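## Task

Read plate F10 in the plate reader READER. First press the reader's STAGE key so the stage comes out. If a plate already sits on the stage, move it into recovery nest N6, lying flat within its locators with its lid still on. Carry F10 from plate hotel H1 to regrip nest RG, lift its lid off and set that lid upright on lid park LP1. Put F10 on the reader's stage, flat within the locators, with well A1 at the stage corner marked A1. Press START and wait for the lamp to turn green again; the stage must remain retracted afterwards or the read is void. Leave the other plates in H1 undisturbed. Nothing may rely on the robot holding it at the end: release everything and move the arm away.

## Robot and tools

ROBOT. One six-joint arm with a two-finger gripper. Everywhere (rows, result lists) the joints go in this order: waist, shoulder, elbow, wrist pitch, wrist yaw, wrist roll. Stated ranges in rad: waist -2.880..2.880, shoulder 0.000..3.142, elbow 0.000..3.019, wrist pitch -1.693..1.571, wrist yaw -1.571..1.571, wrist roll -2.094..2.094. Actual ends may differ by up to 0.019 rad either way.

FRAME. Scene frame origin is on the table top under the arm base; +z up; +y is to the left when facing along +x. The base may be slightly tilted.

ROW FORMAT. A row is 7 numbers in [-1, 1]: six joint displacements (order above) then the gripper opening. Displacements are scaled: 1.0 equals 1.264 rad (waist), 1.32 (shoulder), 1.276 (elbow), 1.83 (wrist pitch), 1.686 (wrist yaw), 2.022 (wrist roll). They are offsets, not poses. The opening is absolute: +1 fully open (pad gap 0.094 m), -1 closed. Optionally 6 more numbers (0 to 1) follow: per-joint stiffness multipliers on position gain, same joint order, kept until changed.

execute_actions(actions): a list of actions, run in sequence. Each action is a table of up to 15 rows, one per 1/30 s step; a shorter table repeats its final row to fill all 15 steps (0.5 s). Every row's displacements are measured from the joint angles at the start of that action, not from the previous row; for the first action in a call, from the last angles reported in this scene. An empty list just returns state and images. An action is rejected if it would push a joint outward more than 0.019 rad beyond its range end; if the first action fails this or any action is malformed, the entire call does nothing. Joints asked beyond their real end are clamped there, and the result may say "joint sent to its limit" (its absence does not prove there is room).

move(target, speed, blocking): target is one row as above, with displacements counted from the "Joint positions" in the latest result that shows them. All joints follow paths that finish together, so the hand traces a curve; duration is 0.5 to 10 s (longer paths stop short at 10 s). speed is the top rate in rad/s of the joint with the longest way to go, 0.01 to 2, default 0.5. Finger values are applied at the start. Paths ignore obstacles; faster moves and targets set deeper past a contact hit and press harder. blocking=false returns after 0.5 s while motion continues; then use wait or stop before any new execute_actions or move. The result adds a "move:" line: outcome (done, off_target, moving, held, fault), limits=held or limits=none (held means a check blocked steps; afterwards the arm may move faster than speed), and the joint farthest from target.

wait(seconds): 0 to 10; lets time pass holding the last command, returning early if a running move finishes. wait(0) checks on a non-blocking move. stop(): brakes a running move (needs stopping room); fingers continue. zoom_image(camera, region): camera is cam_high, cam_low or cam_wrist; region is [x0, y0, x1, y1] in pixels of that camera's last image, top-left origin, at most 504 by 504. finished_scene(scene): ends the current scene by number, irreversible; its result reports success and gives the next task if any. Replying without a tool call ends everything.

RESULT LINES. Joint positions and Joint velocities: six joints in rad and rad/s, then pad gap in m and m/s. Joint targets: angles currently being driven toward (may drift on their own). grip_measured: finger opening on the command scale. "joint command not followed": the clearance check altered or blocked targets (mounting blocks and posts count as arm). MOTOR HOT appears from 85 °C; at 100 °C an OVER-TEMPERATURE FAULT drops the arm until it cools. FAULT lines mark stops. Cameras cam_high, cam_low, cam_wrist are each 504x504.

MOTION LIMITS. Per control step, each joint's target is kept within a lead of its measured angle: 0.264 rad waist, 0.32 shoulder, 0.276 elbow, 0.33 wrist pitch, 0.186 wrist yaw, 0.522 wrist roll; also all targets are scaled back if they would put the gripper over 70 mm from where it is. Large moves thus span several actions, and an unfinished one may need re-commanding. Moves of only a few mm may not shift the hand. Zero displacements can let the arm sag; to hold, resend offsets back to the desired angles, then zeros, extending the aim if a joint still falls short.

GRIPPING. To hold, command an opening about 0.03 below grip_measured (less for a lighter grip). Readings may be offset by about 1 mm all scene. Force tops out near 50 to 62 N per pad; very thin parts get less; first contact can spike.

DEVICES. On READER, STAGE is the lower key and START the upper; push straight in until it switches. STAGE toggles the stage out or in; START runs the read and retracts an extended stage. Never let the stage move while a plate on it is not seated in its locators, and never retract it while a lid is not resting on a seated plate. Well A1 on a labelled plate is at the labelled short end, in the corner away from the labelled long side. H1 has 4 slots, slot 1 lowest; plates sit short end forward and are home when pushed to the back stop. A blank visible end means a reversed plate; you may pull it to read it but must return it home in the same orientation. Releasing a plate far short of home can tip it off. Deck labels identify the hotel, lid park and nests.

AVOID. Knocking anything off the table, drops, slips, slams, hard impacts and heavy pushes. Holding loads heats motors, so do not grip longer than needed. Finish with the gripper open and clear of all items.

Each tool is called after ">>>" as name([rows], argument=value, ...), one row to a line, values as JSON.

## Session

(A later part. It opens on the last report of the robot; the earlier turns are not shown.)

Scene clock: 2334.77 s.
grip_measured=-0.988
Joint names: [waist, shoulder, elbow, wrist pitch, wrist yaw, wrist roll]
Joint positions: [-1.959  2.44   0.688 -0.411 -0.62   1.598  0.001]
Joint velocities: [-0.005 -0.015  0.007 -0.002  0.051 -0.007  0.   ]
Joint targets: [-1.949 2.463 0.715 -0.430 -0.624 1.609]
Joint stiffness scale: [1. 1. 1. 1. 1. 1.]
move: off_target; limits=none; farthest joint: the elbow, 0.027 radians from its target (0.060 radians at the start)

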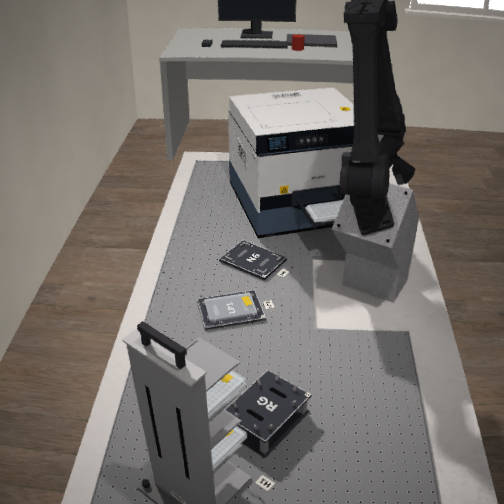

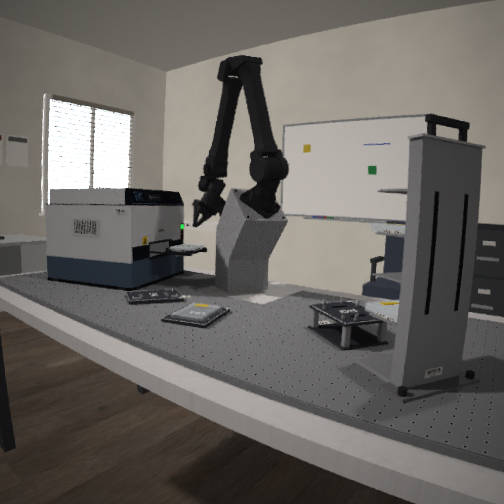

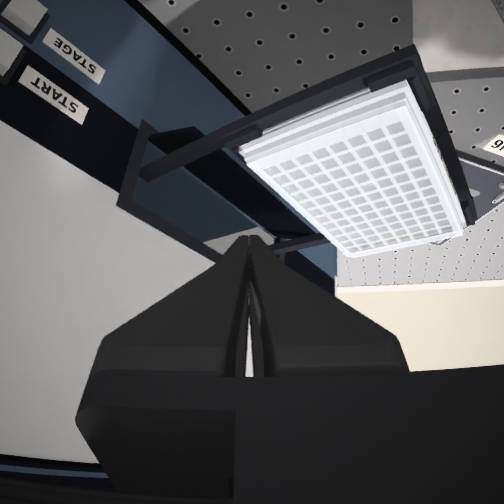

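>>> zoom_image(camera="cam_wrist", region=[220, 40, 490, 270])

>>> zoom_image(camera="cam_high", region=[290, 190, 350, 235])

Region (220, 40, 490, 270) of cam_wrist's 504x504 image, scaled by 1.867, with more detail than that image has; it fills the top 429 rows of this view, and the rest is white.

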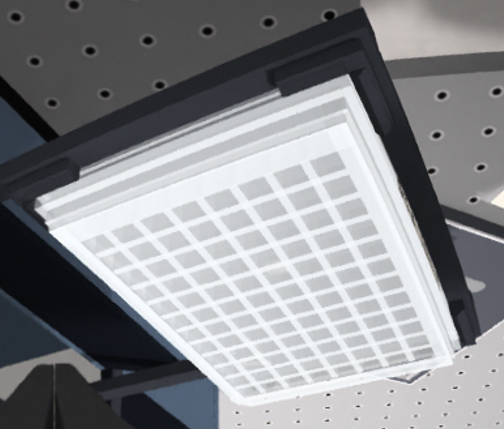

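Region (290, 190, 350, 235) of cam_high's 504x504 image, scaled by 8.400, with more detail than that image has; it fills the top 378 rows of this view, and the rest is white.

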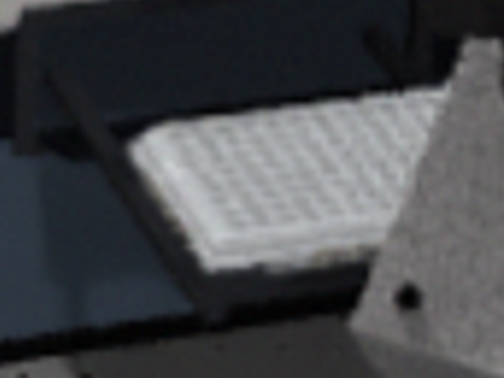

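>>> move(target=[-0.2112, 0.4038, 0.2069, 0.2309, -0.1601, 0.1588, -1], speed=0.9)

Scene clock: 2343.53 s.
grip_measured=-0.988
Joint names: [waist, shoulder, elbow, wrist pitch, wrist yaw, wrist roll]
Joint positions: [-2.223  2.962  0.936 -0.011 -0.886  1.908  0.001]
Joint velocities: [-0.005 -0.015  0.017 -0.002 -0.081  0.007 -0.001]
Joint targets: [-2.226 2.973 0.951 0.011 -0.890 1.919]
Joint stiffness scale: [1. 1. 1. 1. 1. 1.]
move: off_target; limits=none; farthest joint: the wrist pitch, 0.022 radians from its target (0.423 radians at the start)

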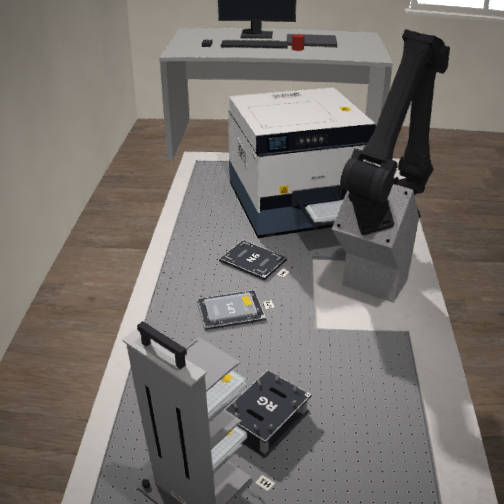

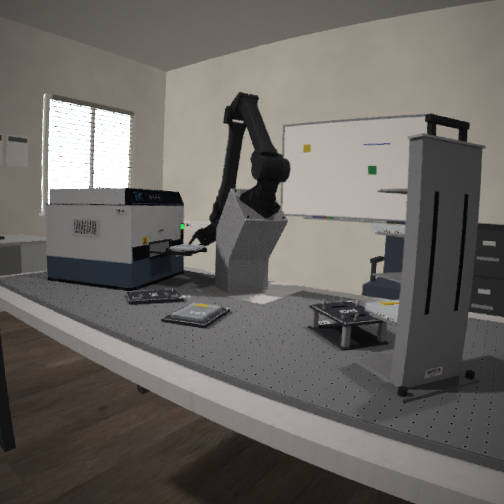

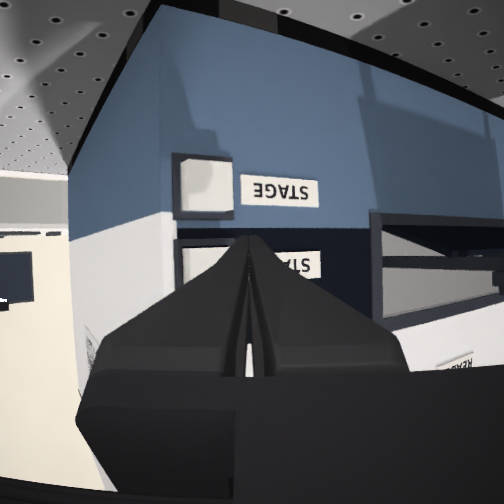

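>>> zoom_image(camera="cam_wrist", region=[160, 140, 330, 310])

Region (160, 140, 330, 310) of cam_wrist's 504x504 image, scaled by 2.965, with more detail than that image has.

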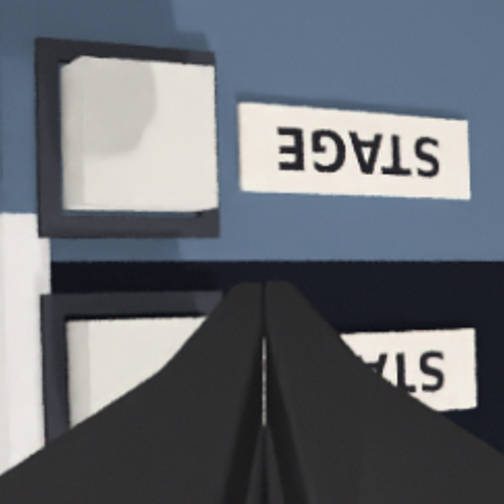

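>>> execute_actions([
  [[0.0040,0.0070,0.0135,0.0115,-0.0024,0.004,-1],[0.0102,0.0050,0.0160,0.0115,-0.0024,0.004,-1],[0.0120,0.0030,0.0170,0.0115,-0.0024,0.004,-1],[0.0147,0.0015,0.0184,0.0115,-0.0024,0.004,-1],[0.0181,0.0005,0.0202,0.0115,-0.0024,0.004,-1],[0.0220,0,0.0222,0.0115,-0.0024,0.004,-1],[0.0261,0,0.0243,0.0115,-0.0024,0.004,-1],[0.0302,0,0.0264,0.0115,-0.0024,0.004,-1],[0.0341,0,0.0284,0.0115,-0.0024,0.004,-1],[0.0375,0,0.0302,0.0115,-0.0024,0.004,-1],[0.0402,0,0.0316,0.0115,-0.0024,0.004,-1],[0.0420,0,0.0326,0.0115,-0.0024,0.004,-1],[0.0427,0,0.0329,0.0115,-0.0024,0.004,-1]],
])

>>> wait(seconds=0.3)

>>> zoom_image(camera="cam_wrist", region=[160, 130, 330, 300])

Scene clock: 2380.13 s.
grip_measured=-0.988
Joint names: [waist, shoulder, elbow, wrist pitch, wrist yaw, wrist roll]
Joint positions: [-2.177  2.962  0.961 -0.011 -0.886  1.908  0.001]
Joint velocities: [ 0.024  0.015  0.022 -0.022  0.037 -0.095  0.   ]
Joint targets: [-2.169 2.962 0.978 0.010 -0.890 1.916]
Joint stiffness scale: [1. 1. 1. 1. 1. 1.]

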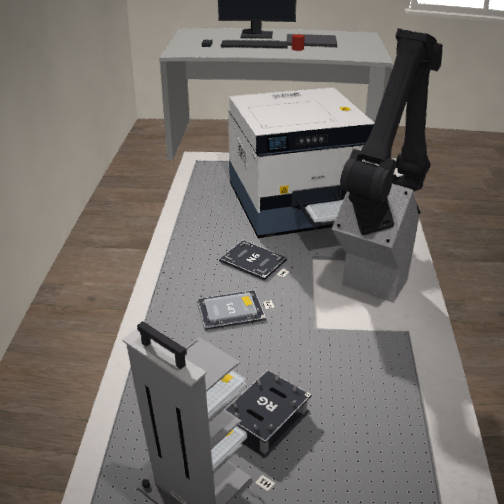

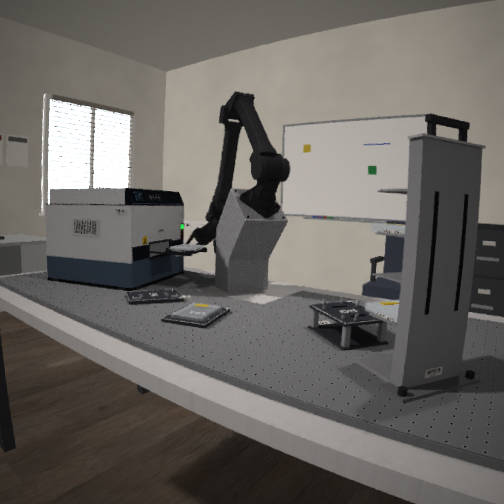

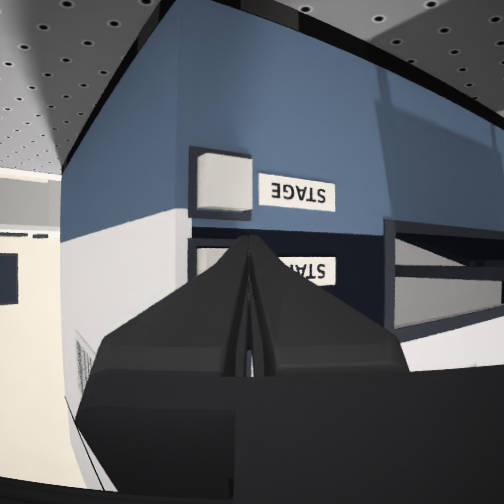

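Scene clock: 2380.43 s.
grip_measured=-0.988
Joint names: [waist, shoulder, elbow, wrist pitch, wrist yaw, wrist roll]
Joint positions: [-2.177  2.962  0.961 -0.011 -0.886  1.908  0.001]
Joint velocities: [-0.015 -0.015 -0.007 -0.002 -0.007 -0.007  0.001]
Joint targets: [-2.169 2.962 0.978 0.010 -0.890 1.916]
Joint stiffness scale: [1. 1. 1. 1. 1. 1.]
wait: 0.30 s; at rest by 0.17 s

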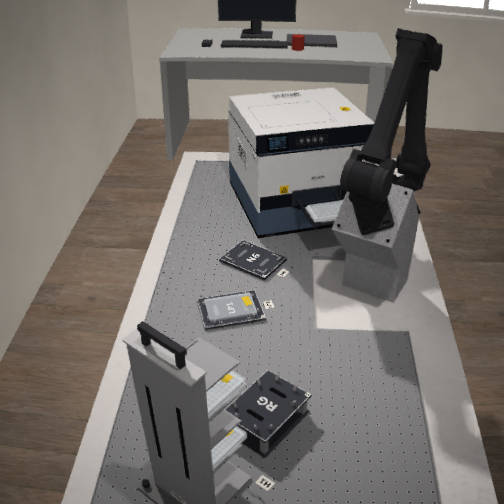

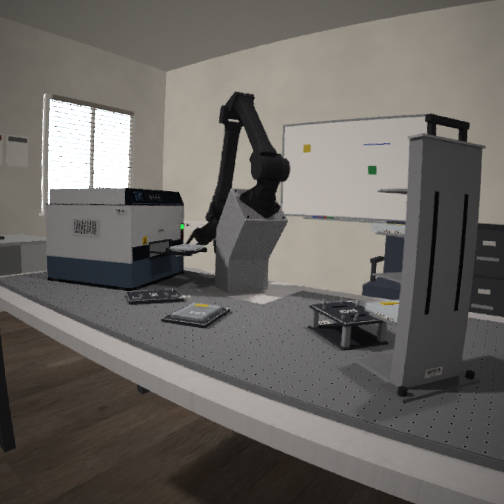

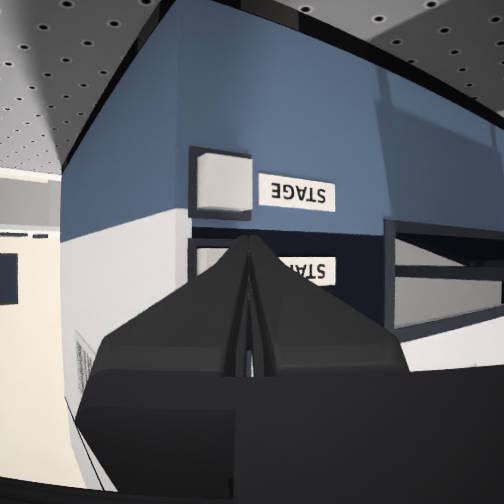

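Region (160, 130, 330, 300) of cam_wrist's 504x504 image, scaled by 2.965, with more detail than that image has.

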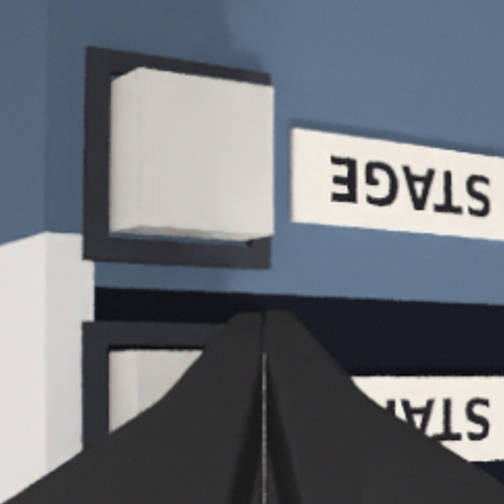

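>>> execute_actions([
  [[0.0084,-0.0010,0.0146,0.0115,-0.0024,0.004,-1],[0.0098,-0.0020,0.0158,0.0115,-0.0024,0.004,-1],[0.0118,-0.0030,0.0178,0.0115,-0.0024,0.004,-1],[0.0145,-0.0040,0.0202,0.0115,-0.0024,0.004,-1],[0.0174,-0.0045,0.0229,0.0115,-0.0024,0.004,-1],[0.0206,-0.0045,0.0259,0.0115,-0.0024,0.004,-1],[0.0237,-0.0045,0.0288,0.0115,-0.0024,0.004,-1],[0.0266,-0.0045,0.0315,0.0115,-0.0024,0.004,-1],[0.0293,-0.0045,0.0339,0.0115,-0.0024,0.004,-1],[0.0313,-0.0045,0.0359,0.0115,-0.0024,0.004,-1],[0.0327,-0.0045,0.0371,0.0115,-0.0024,0.004,-1],[0.0332,-0.0045,0.0376,0.0115,-0.0024,0.004,-1]],
])

Scene clock: 2394.47 s.
grip_measured=-0.988
Joint names: [waist, shoulder, elbow, wrist pitch, wrist yaw, wrist roll]
Joint positions: [-2.151  2.962  0.977 -0.011 -0.886  1.908  0.001]
Joint velocities: [-0.005  0.005  0.002 -0.007  0.007 -0.022 -0.001]
Joint targets: [-2.135 2.956 1.009 0.010 -0.890 1.917]
Joint stiffness scale: [1. 1. 1. 1. 1. 1.]

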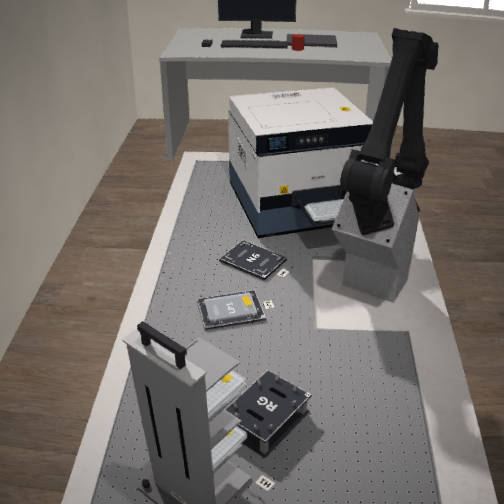

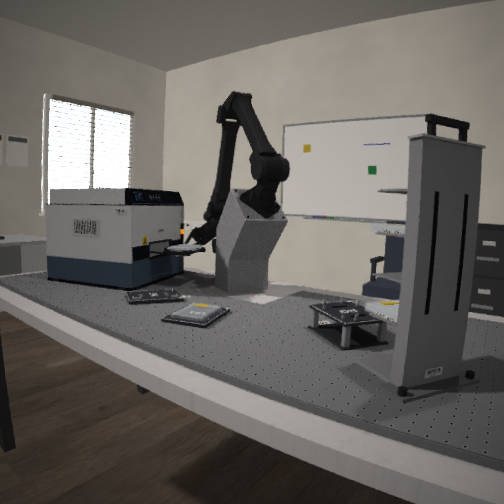

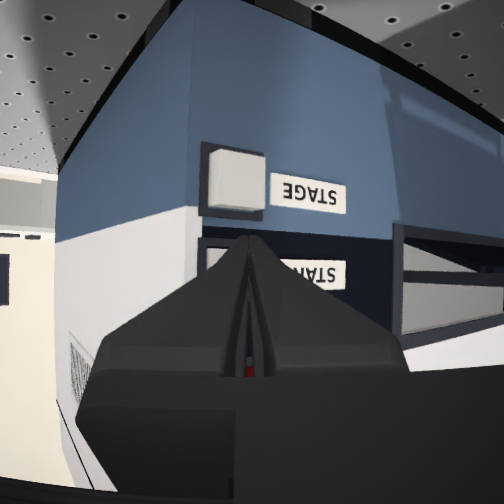

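>>> execute_actions([
  [[0.0060,0,0.0150,0.0100,-0.0020,0.003,-1],[-0.0020,0.002,0.0050,0.0090,-0.0015,0.002,-1],[-0.0090,0.004,-0.0030,0.0080,-0.0010,0.001,-1],[-0.0140,0.004,-0.0070,0.0070,0,0,-1],[-0.0210,0.004,-0.0110,0.0070,0,0,-1],[-0.0300,0.004,-0.0160,0.0070,0,0,-1],[-0.0400,0.004,-0.0215,0.0070,0,0,-1],[-0.0510,0.004,-0.0270,0.0070,0,0,-1],[-0.0620,0.004,-0.0325,0.0070,0,0,-1],[-0.0720,0.004,-0.0375,0.0070,0,0,-1],[-0.0800,0.004,-0.0420,0.0070,0,0,-1],[-0.0860,0.004,-0.0450,0.0070,0,0,-1],[-0.0890,0.004,-0.0465,0.0070,0,0,-1],[-0.0900,0.004,-0.0470,0.0070,0,0,-1]],
])

Scene clock: 2402.70 s.
grip_measured=-0.988
Joint names: [waist, shoulder, elbow, wrist pitch, wrist yaw, wrist roll]
Joint positions: [-2.26   2.962  0.921 -0.011 -0.885  1.908  0.001]
Joint velocities: [-0.151 -0.005 -0.056 -0.002 -0.022 -0.007  0.   ]
Joint targets: [-2.265 2.967 0.917 0.002 -0.886 1.908]
Joint stiffness scale: [1. 1. 1. 1. 1. 1.]

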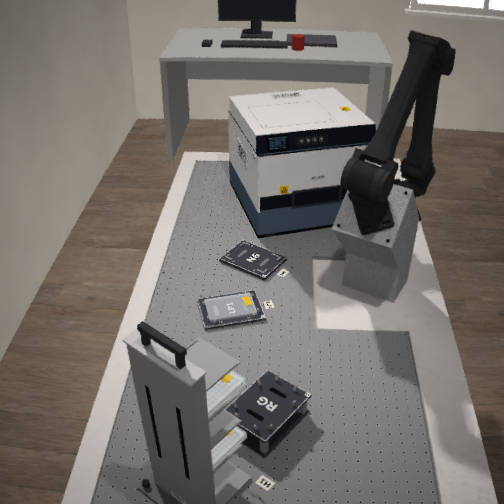

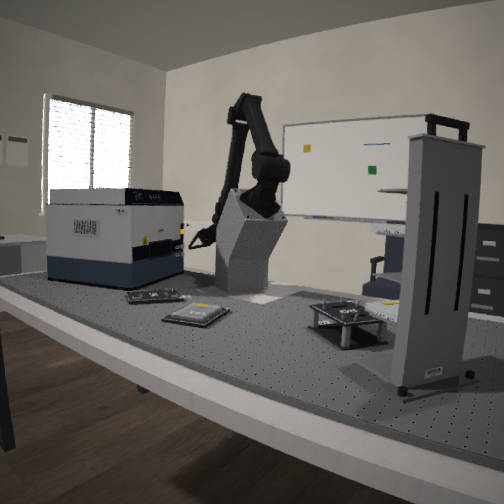

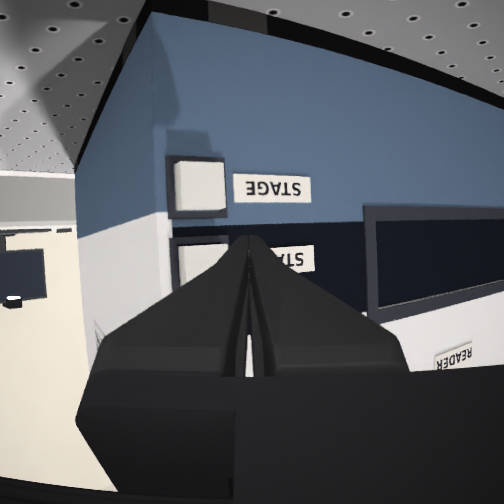

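>>> move(target=[0.2373, -0.3990, -0.1830, -0.2250, 0.1600, -0.1533, -1], speed=0.9)

>>> wait(seconds=10)

Scene clock: 2411.13 s.
grip_measured=-0.988
Joint names: [waist, shoulder, elbow, wrist pitch, wrist yaw, wrist roll]
Joint positions: [-1.962  2.431  0.692 -0.404 -0.62   1.61   0.001]
Joint velocities: [ 0.015 -0.005 -0.017 -0.007  0.007  0.051 -0.   ]
Joint targets: [-1.960 2.435 0.687 -0.423 -0.616 1.599]
Joint stiffness scale: [1. 1. 1. 1. 1. 1.]
move: done; limits=none; farthest joint: the wrist pitch, 0.019 radians from its target (0.412 radians at the start)

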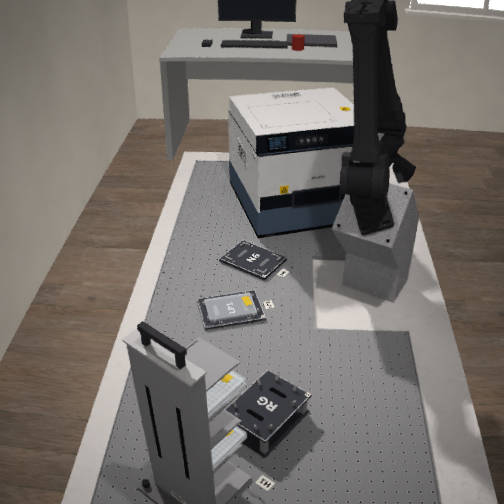

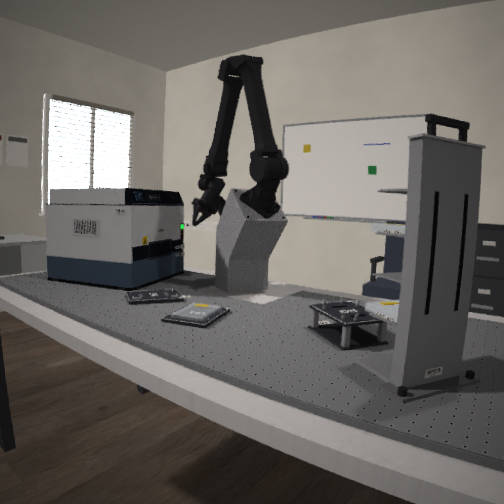

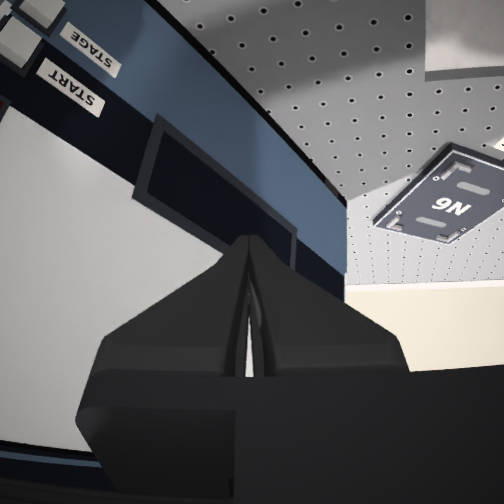

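Scene clock: 2421.13 s.
grip_measured=-0.988
Joint names: [waist, shoulder, elbow, wrist pitch, wrist yaw, wrist roll]
Joint positions: [-1.962  2.431  0.692 -0.404 -0.62   1.609  0.001]
Joint velocities: [-0.015 -0.024  0.007 -0.007  0.022 -0.051 -0.001]
Joint targets: [-1.960 2.435 0.687 -0.423 -0.616 1.598]
Joint stiffness scale: [1. 1. 1. 1. 1. 1.]
wait: 10.00 s; at rest by 0.17 s

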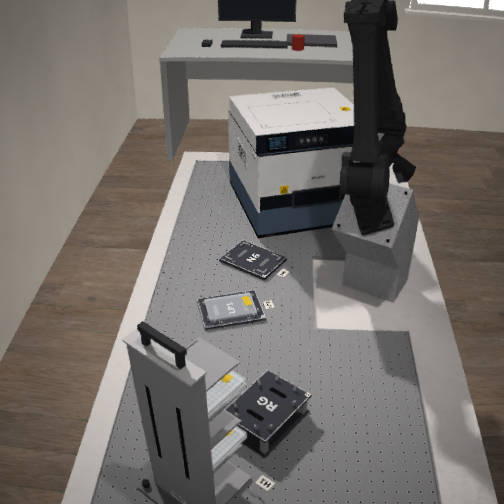

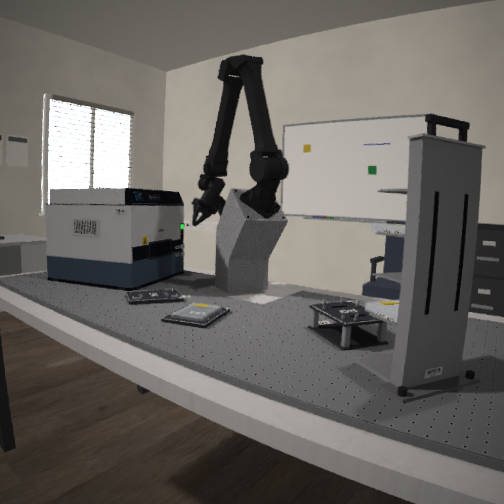

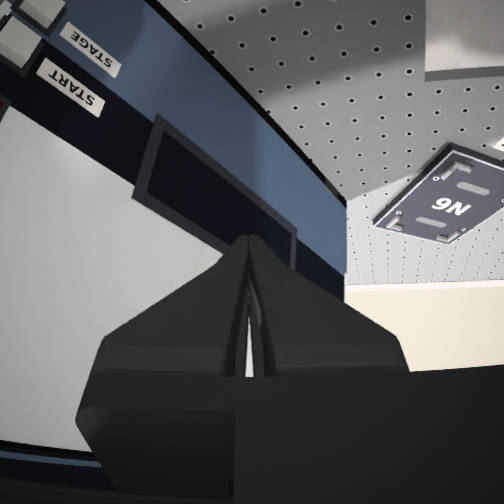

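>>> zoom_image(camera="cam_low", region=[130, 190, 230, 280])

>>> zoom_image(camera="cam_high", region=[180, 270, 300, 345])

Region (130, 190, 230, 280) of cam_low's 504x504 image, scaled by 5.040, with more detail than that image has; it fills the top 454 rows of this view, and the rest is white.

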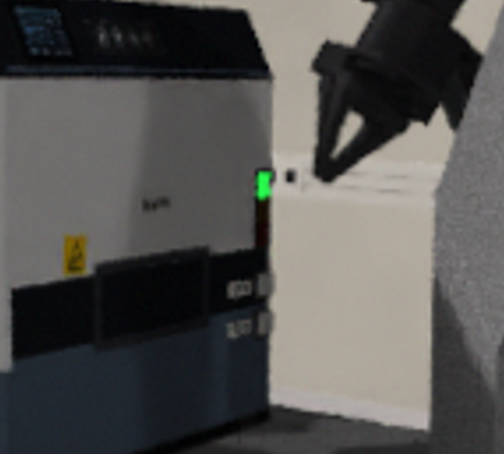

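Region (180, 270, 300, 345) of cam_high's 504x504 image, scaled by 4.200, with more detail than that image has; it fills the top 315 rows of this view, and the rest is white.

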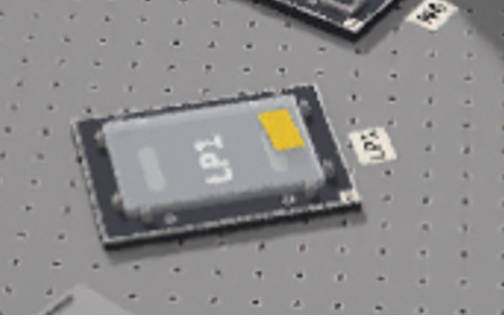

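>>> finished_scene(scene=2)

The scene is finished: the task was done.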